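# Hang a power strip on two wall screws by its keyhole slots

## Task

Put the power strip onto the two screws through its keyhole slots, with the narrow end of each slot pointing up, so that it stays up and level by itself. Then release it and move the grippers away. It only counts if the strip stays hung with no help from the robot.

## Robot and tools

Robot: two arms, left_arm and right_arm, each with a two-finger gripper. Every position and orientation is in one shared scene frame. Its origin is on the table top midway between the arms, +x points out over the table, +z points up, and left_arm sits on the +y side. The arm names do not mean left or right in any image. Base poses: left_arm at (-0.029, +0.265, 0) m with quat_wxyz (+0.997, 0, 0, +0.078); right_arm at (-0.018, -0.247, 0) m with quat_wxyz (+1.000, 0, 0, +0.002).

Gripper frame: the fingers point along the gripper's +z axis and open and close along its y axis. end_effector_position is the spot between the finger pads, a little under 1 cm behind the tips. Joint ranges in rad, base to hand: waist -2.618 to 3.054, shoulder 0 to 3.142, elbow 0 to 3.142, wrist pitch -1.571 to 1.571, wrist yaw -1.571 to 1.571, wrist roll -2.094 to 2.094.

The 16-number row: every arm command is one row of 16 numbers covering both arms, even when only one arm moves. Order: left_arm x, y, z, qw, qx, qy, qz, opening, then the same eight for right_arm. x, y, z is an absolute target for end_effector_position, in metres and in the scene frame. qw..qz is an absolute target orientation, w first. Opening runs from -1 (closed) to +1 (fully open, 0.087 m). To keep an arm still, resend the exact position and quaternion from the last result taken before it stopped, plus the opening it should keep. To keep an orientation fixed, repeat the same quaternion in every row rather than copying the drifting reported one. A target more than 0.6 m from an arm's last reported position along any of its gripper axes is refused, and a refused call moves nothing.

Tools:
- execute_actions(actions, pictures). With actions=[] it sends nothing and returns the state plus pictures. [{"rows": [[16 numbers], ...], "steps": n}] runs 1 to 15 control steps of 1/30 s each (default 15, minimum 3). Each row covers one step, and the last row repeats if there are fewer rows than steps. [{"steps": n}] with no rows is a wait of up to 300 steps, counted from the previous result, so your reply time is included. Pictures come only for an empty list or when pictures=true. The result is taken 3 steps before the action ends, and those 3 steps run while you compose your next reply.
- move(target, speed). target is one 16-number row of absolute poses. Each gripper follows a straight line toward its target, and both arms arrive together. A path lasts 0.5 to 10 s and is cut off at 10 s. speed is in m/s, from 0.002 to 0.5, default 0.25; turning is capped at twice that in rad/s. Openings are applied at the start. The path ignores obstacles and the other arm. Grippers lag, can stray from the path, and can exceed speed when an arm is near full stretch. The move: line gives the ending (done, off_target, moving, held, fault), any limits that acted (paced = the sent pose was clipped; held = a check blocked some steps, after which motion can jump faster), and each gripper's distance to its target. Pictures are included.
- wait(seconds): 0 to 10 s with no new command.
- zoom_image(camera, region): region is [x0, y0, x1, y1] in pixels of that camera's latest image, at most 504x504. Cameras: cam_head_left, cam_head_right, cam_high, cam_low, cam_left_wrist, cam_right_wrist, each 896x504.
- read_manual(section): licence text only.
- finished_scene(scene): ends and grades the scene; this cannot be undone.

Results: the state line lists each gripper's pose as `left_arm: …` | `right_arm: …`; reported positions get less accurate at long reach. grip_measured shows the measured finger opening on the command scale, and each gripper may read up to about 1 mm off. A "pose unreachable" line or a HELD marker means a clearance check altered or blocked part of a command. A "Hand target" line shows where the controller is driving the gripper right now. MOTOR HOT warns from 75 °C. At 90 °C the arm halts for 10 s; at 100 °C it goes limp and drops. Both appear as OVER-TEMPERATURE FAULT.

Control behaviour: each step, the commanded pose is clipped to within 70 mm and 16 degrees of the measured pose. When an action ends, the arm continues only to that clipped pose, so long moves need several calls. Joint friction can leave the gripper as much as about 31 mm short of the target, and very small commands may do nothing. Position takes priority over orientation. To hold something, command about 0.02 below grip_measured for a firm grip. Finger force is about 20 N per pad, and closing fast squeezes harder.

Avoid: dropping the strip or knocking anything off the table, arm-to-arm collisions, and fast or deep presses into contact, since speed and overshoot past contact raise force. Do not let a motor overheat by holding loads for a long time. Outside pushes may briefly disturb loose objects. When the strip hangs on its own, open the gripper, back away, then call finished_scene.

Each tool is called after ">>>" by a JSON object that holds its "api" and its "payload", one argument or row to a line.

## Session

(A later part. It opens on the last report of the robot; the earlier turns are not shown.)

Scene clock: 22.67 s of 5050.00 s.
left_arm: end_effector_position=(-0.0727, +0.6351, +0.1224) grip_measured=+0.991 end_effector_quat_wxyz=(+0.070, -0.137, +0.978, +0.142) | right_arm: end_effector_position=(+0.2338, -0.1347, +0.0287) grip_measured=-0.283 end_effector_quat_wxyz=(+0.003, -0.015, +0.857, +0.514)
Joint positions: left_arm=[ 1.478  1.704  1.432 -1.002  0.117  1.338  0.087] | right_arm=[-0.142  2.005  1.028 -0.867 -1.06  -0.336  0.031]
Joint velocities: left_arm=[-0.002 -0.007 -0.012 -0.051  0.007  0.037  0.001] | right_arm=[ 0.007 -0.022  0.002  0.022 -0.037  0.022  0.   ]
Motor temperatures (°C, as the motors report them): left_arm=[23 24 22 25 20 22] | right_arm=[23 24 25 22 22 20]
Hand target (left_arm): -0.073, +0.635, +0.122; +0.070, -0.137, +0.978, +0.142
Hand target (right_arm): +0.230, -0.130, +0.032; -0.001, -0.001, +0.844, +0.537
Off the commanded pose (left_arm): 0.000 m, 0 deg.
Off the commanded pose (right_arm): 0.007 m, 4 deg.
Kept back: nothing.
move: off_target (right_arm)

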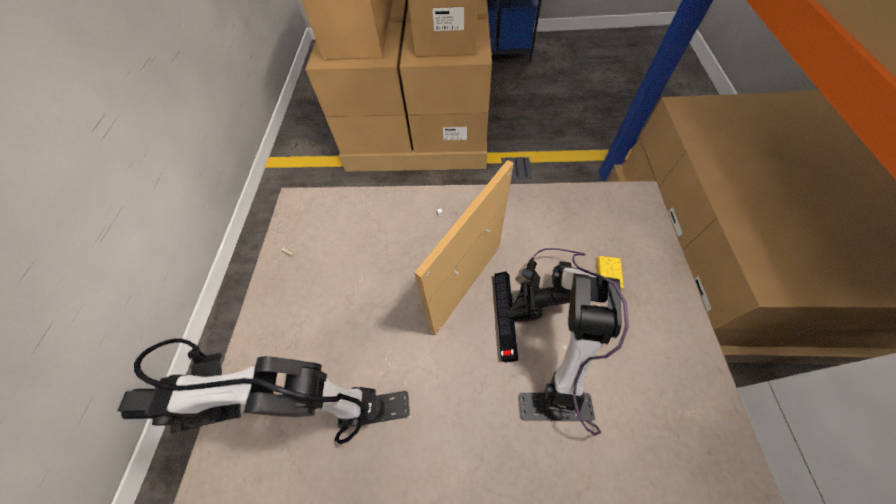

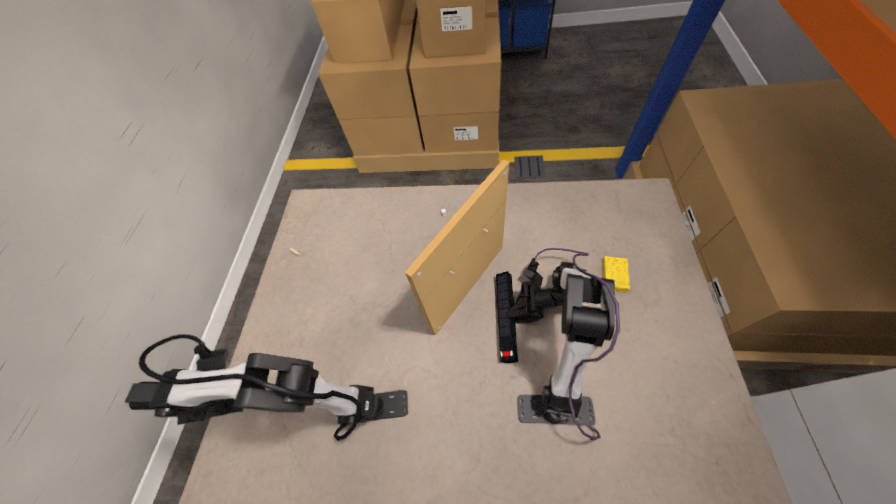

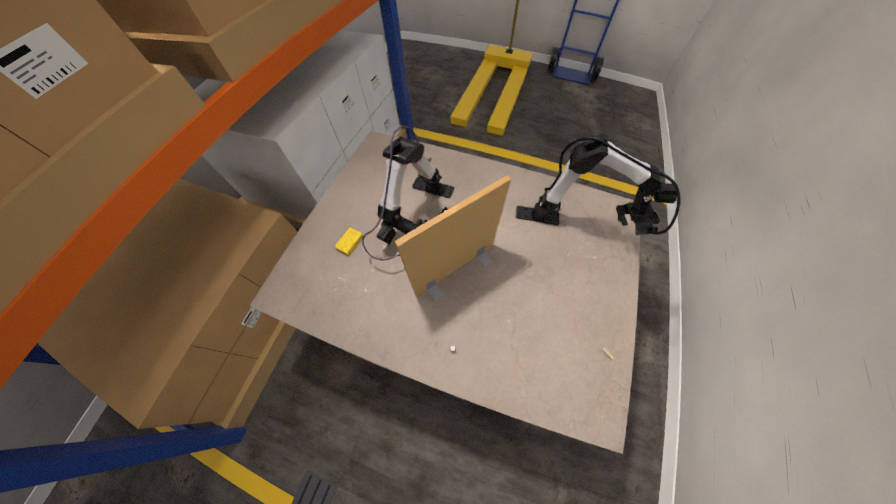

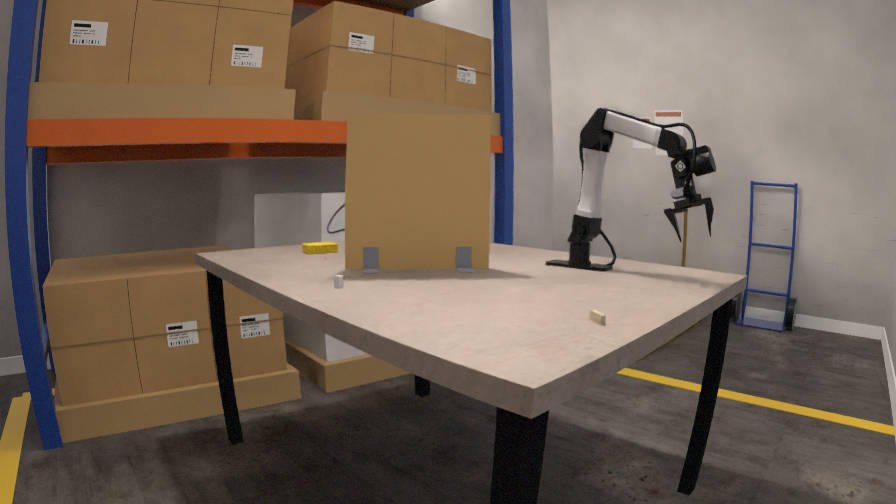

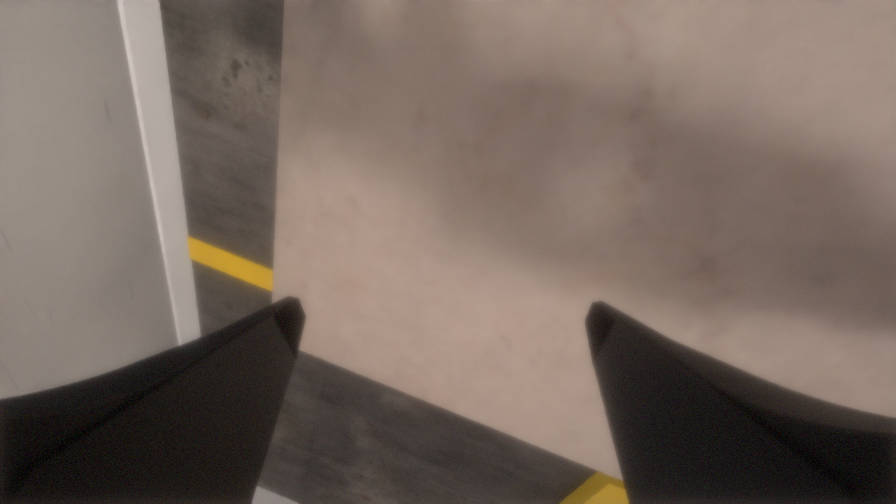

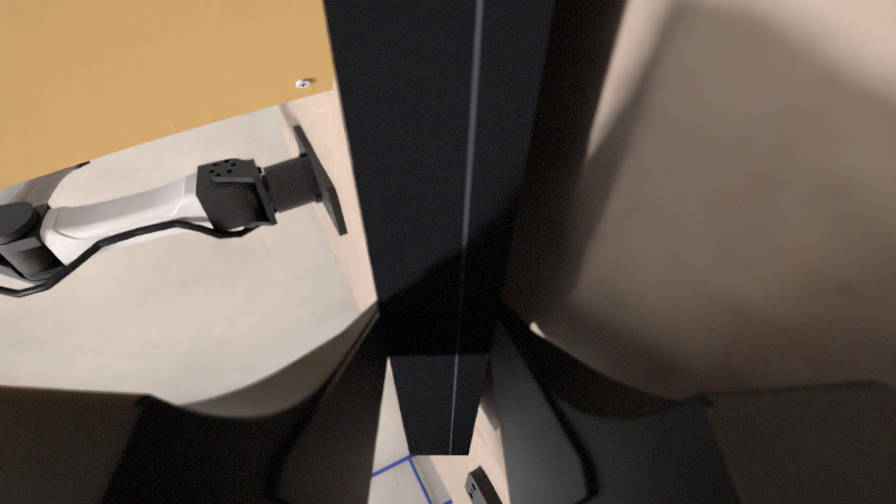

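>>> {"api": "move", "payload": {
  "target": [-0.0727,0.6351,0.1224,0.07,-0.137,0.978,0.142,1,0.234,-0.19,0.034,0,0,0.857,0.514,0.05],
  "speed": 0.05
}}

>>> {"api": "move", "payload": {
  "target": [-0.0727,0.6351,0.1224,0.07,-0.137,0.978,0.142,1,0.234,-0.21,0.1,0,0,0.95,0.3,0.05]
}}

>>> {"api": "move", "payload": {
  "target": [-0.0727,0.6351,0.1224,0.07,-0.137,0.978,0.142,1,0.25,-0.135,0.09,0,0,1,0,1]
}}

Scene clock: 24.43 s of 5050.00 s.
left_arm: end_effector_position=(-0.0727, +0.6351, +0.1224) grip_measured=+0.991 end_effector_quat_wxyz=(+0.070, -0.137, +0.978, +0.142) | right_arm: end_effector_position=(+0.2308, -0.1865, +0.0331) grip_measured=+0.050 end_effector_quat_wxyz=(+0.001, -0.002, +0.857, +0.515)
Joint positions: left_arm=[ 1.478  1.704  1.432 -1.002  0.117  1.338  0.087] | right_arm=[-0.317  2.087  1.141 -1.152 -0.998 -0.61   0.046]
Joint velocities: left_arm=[ 0.012  0.012 -0.012 -0.051  0.022 -0.081  0.   ] | right_arm=[ 0.002  0.002  0.007 -0.095  0.022 -0.022 -0.   ]
Motor temperatures (°C, as the motors report them): left_arm=[23 25 23 25 20 22] | right_arm=[23 25 25 22 22 20]
Hand target (left_arm): -0.073, +0.635, +0.122; +0.070, -0.137, +0.978, +0.142
Hand target (right_arm): +0.233, -0.190, +0.034; -0.002, -0.001, +0.857, +0.515
Off the commanded pose (left_arm): 0.000 m, 0 deg.
Off the commanded pose (right_arm): 0.005 m, 0 deg.
Kept back: nothing.
move: done

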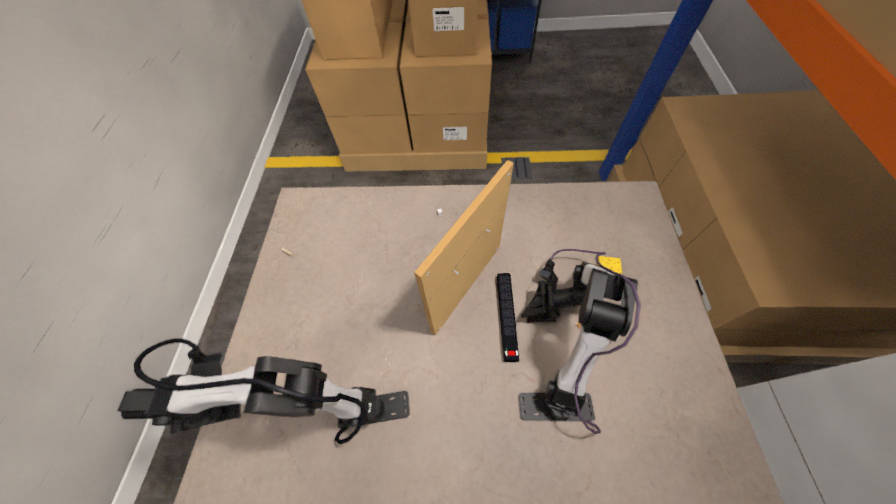

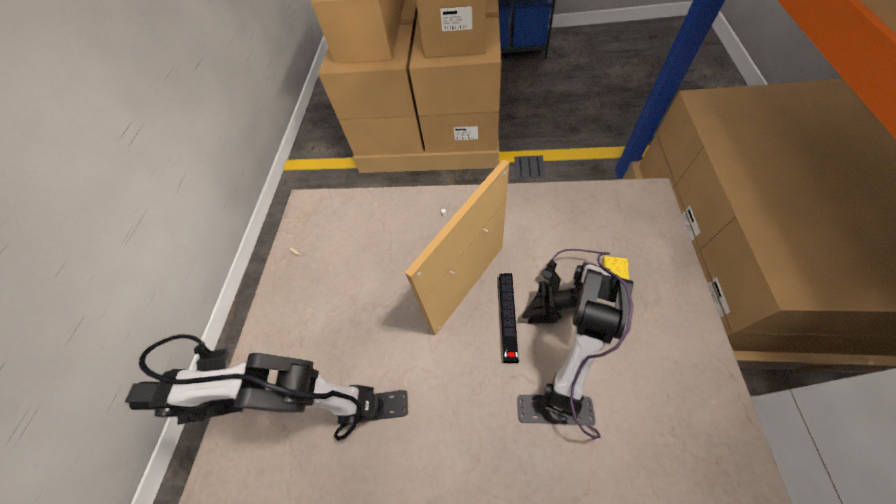

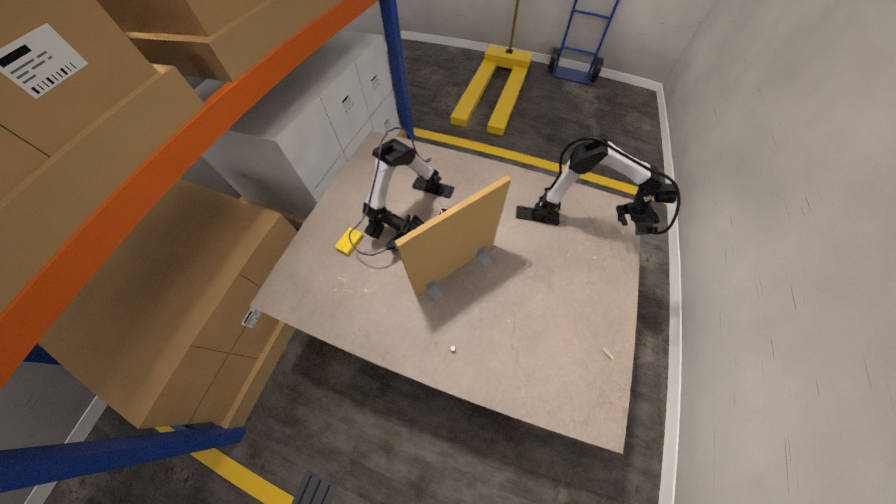

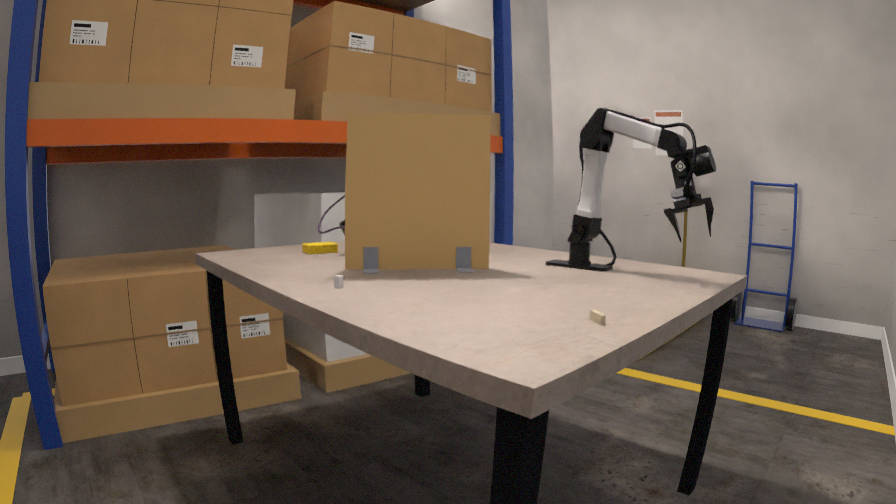

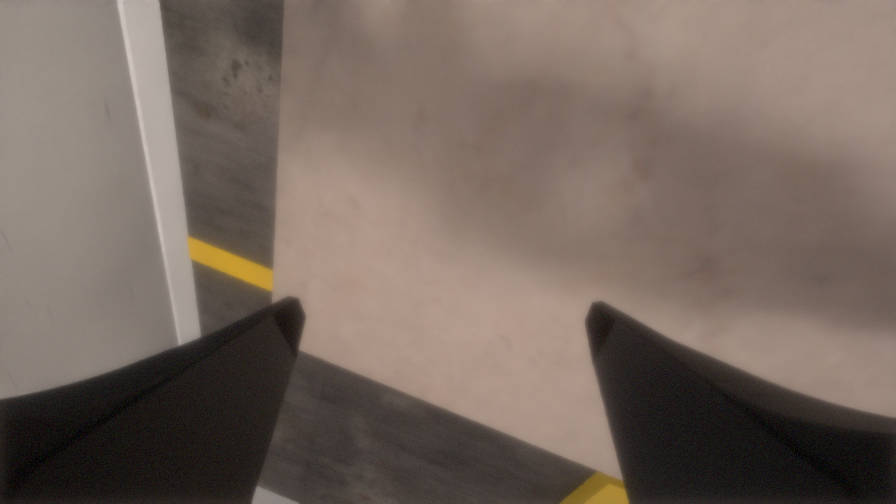

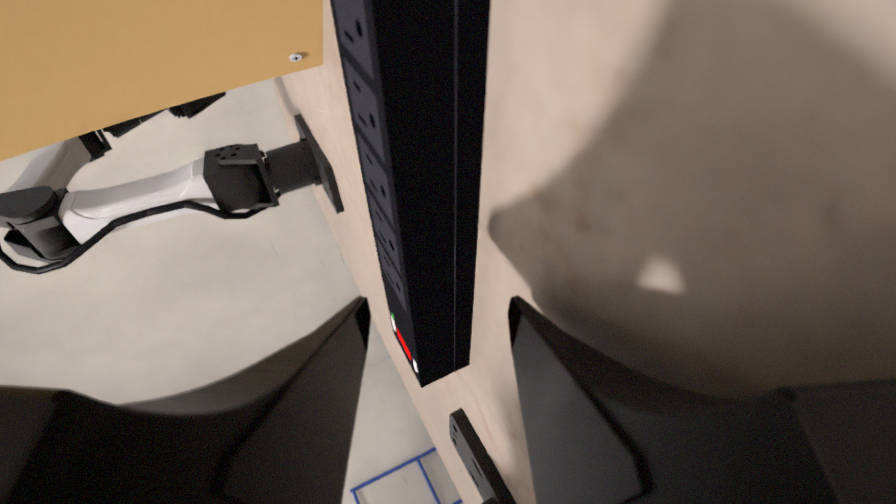

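Scene clock: 26.00 s of 5050.00 s.
left_arm: end_effector_position=(-0.0727, +0.6351, +0.1224) grip_measured=+0.991 end_effector_quat_wxyz=(+0.070, -0.137, +0.978, +0.142) | right_arm: end_effector_position=(+0.2344, -0.2117, +0.0927) grip_measured=+0.050 end_effector_quat_wxyz=(-0.000, +0.006, +0.952, +0.306)
Joint positions: left_arm=[ 1.478  1.704  1.432 -1.002  0.117  1.338  0.087] | right_arm=[-0.229  1.755  1.255 -1.226 -0.605 -0.261  0.046]
Joint velocities: left_arm=[ 0.002 -0.017  0.002  0.037  0.051  0.022 -0.   ] | right_arm=[-0.027 -0.007 -0.017 -0.007  0.051  0.022 -0.   ]
Motor temperatures (°C, as the motors report them): left_arm=[23 25 23 25 20 22] | right_arm=[23 25 25 22 22 20]
Hand target (left_arm): -0.073, +0.635, +0.122; +0.070, -0.137, +0.978, +0.142
Hand target (right_arm): +0.236, -0.211, +0.101; +0.003, +0.004, +0.954, +0.300
Off the commanded pose (left_arm): 0.000 m, 0 deg.
Off the commanded pose (right_arm): 0.008 m, 1 deg.
Kept back: nothing.
move: done

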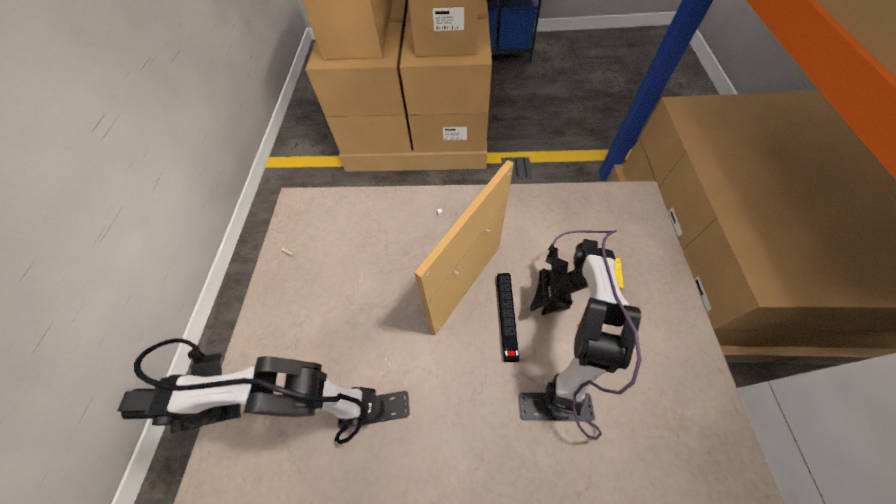

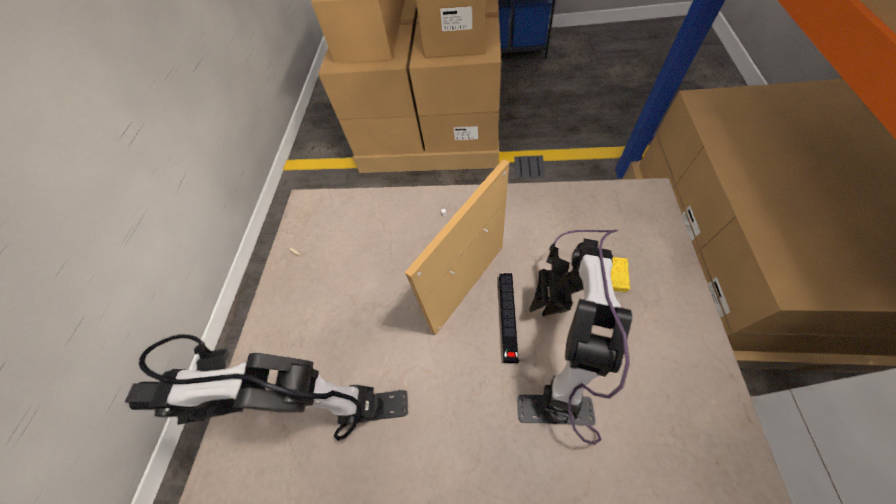

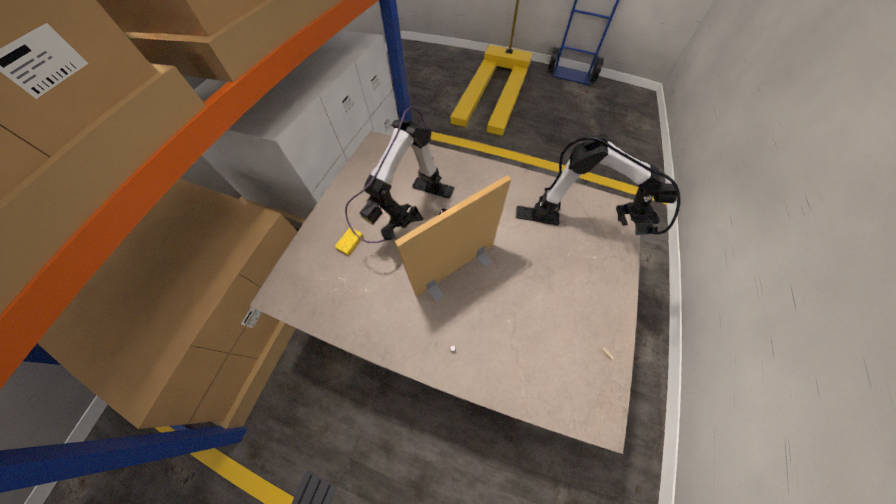

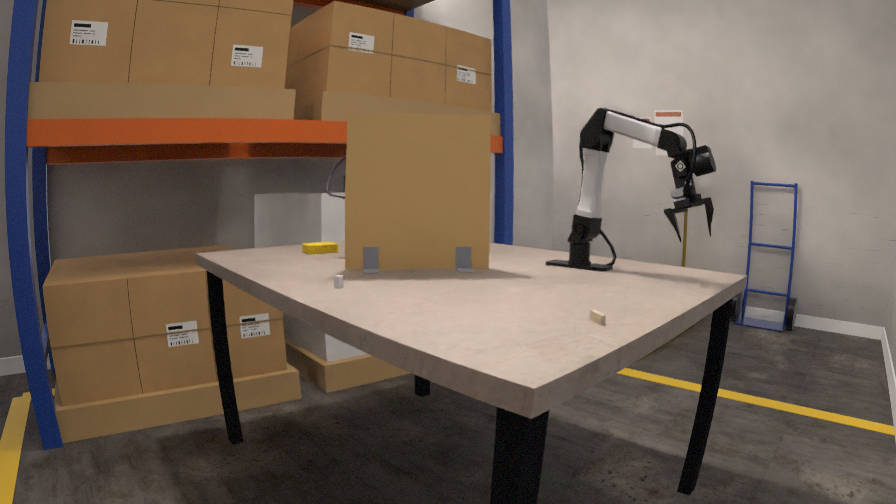

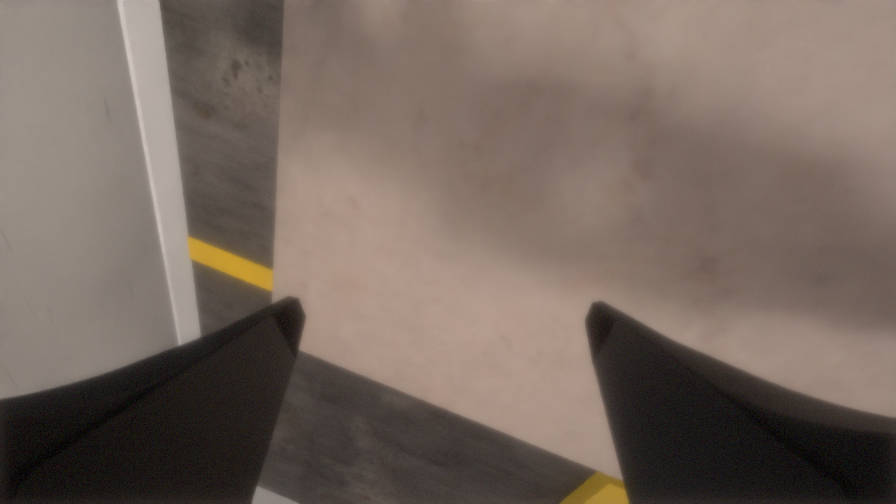

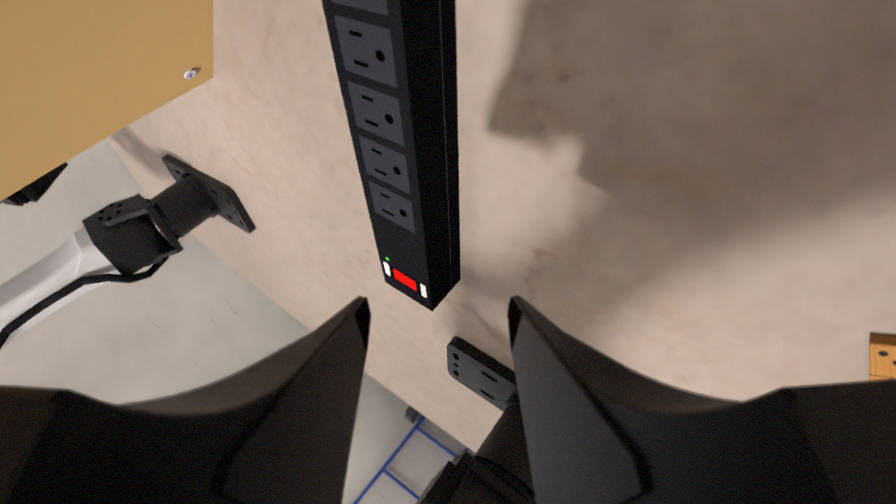

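Scene clock: 27.87 s of 5050.00 s.
left_arm: end_effector_position=(-0.0727, +0.6351, +0.1224) grip_measured=+0.991 end_effector_quat_wxyz=(+0.070, -0.137, +0.978, +0.142) | right_arm: end_effector_position=(+0.2495, -0.1347, +0.0890) grip_measured=+0.981 end_effector_quat_wxyz=(+0.009, -0.000, +1.000, +0.009)
Joint positions: left_arm=[ 1.478  1.704  1.432 -1.002  0.117  1.338  0.087] | right_arm=[ 0.341  1.772  1.401 -1.176 -0.01   0.344  0.087]
Joint velocities: left_arm=[-0.002 -0.007  0.002 -0.051 -0.051  0.007  0.   ] | right_arm=[-0.007  0.002 -0.002 -0.037  0.066  0.051 -0.   ]
Motor temperatures (°C, as the motors report them): left_arm=[23 25 23 25 20 22] | right_arm=[23 25 25 22 22 20]
Hand target (left_arm): -0.073, +0.635, +0.122; +0.070, -0.137, +0.978, +0.142
Hand target (right_arm): +0.251, -0.134, +0.092; +0.007, +0.002, +1.000, +0.003
Off the commanded pose (left_arm): 0.000 m, 0 deg.
Off the commanded pose (right_arm): 0.001 m, 1 deg.
Kept back: nothing.
move: done

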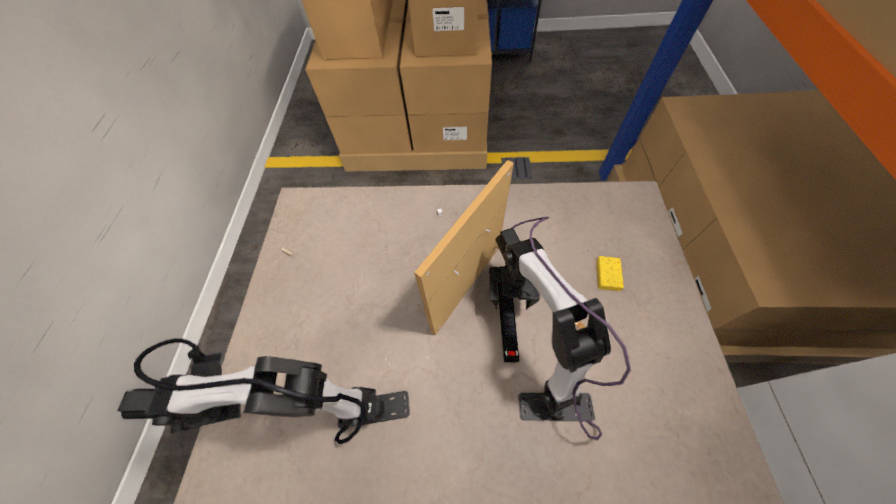

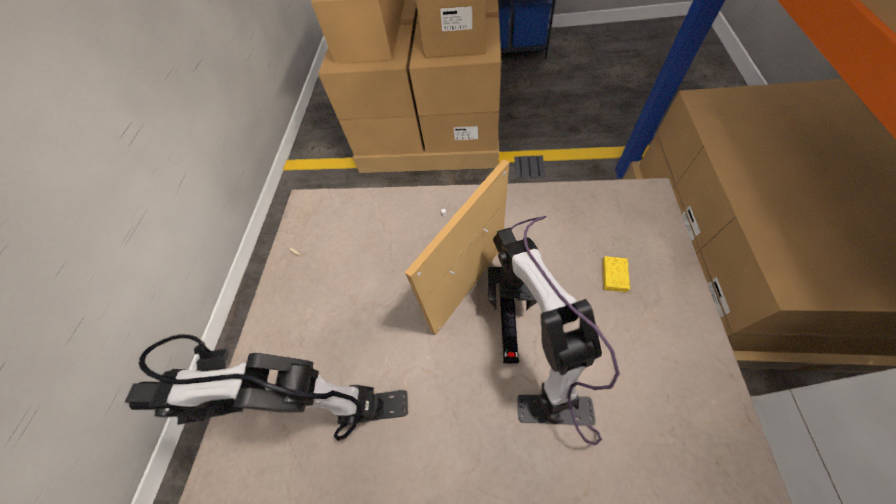

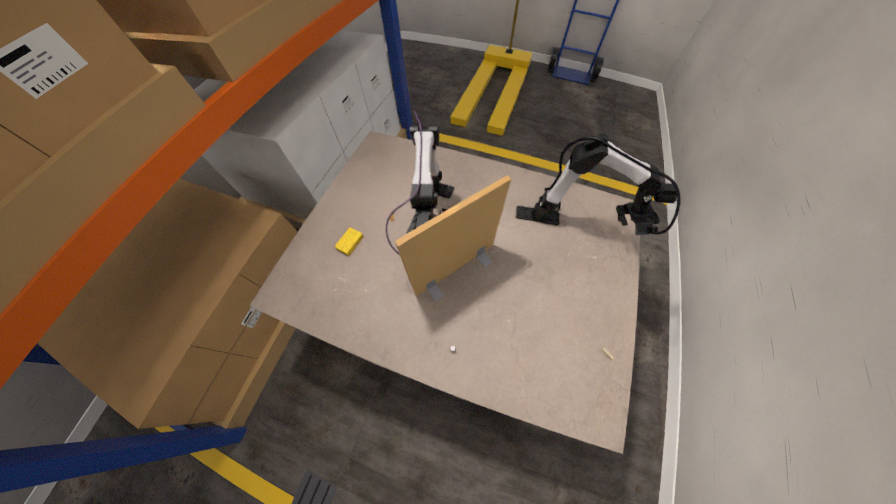

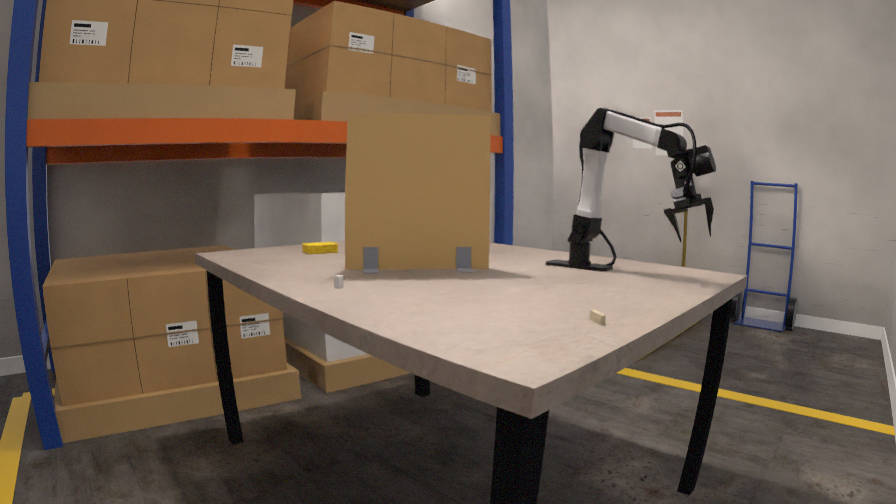

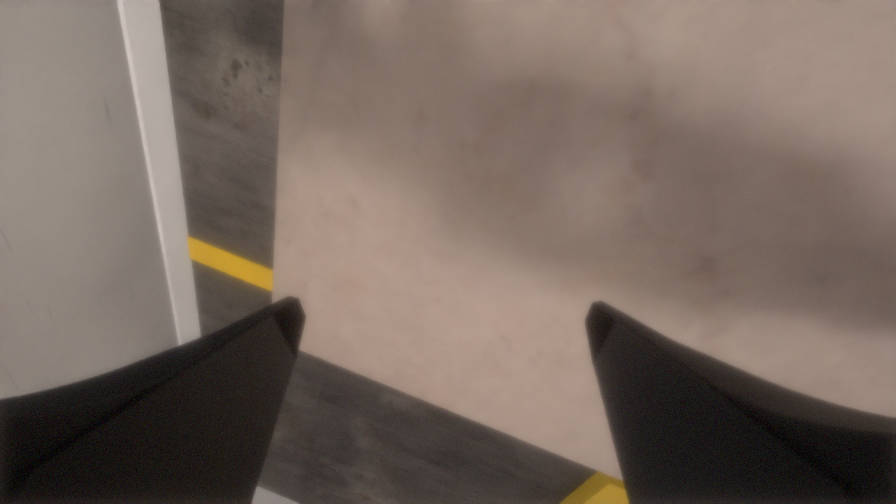

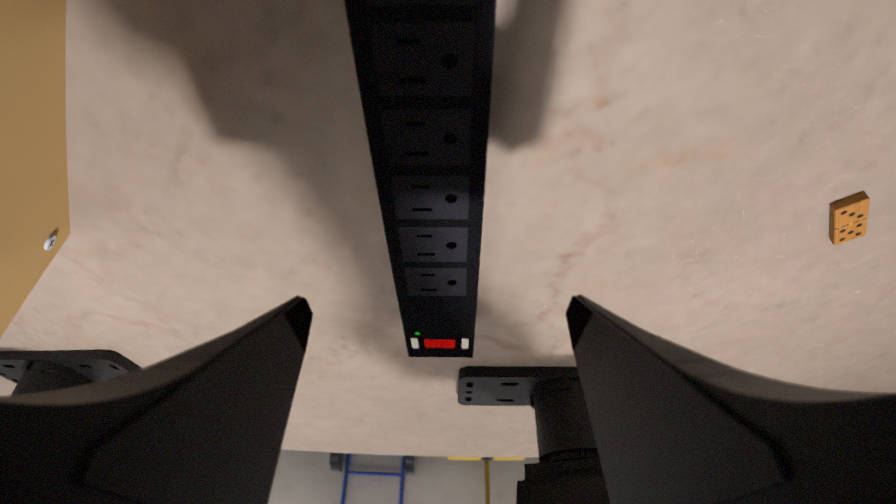

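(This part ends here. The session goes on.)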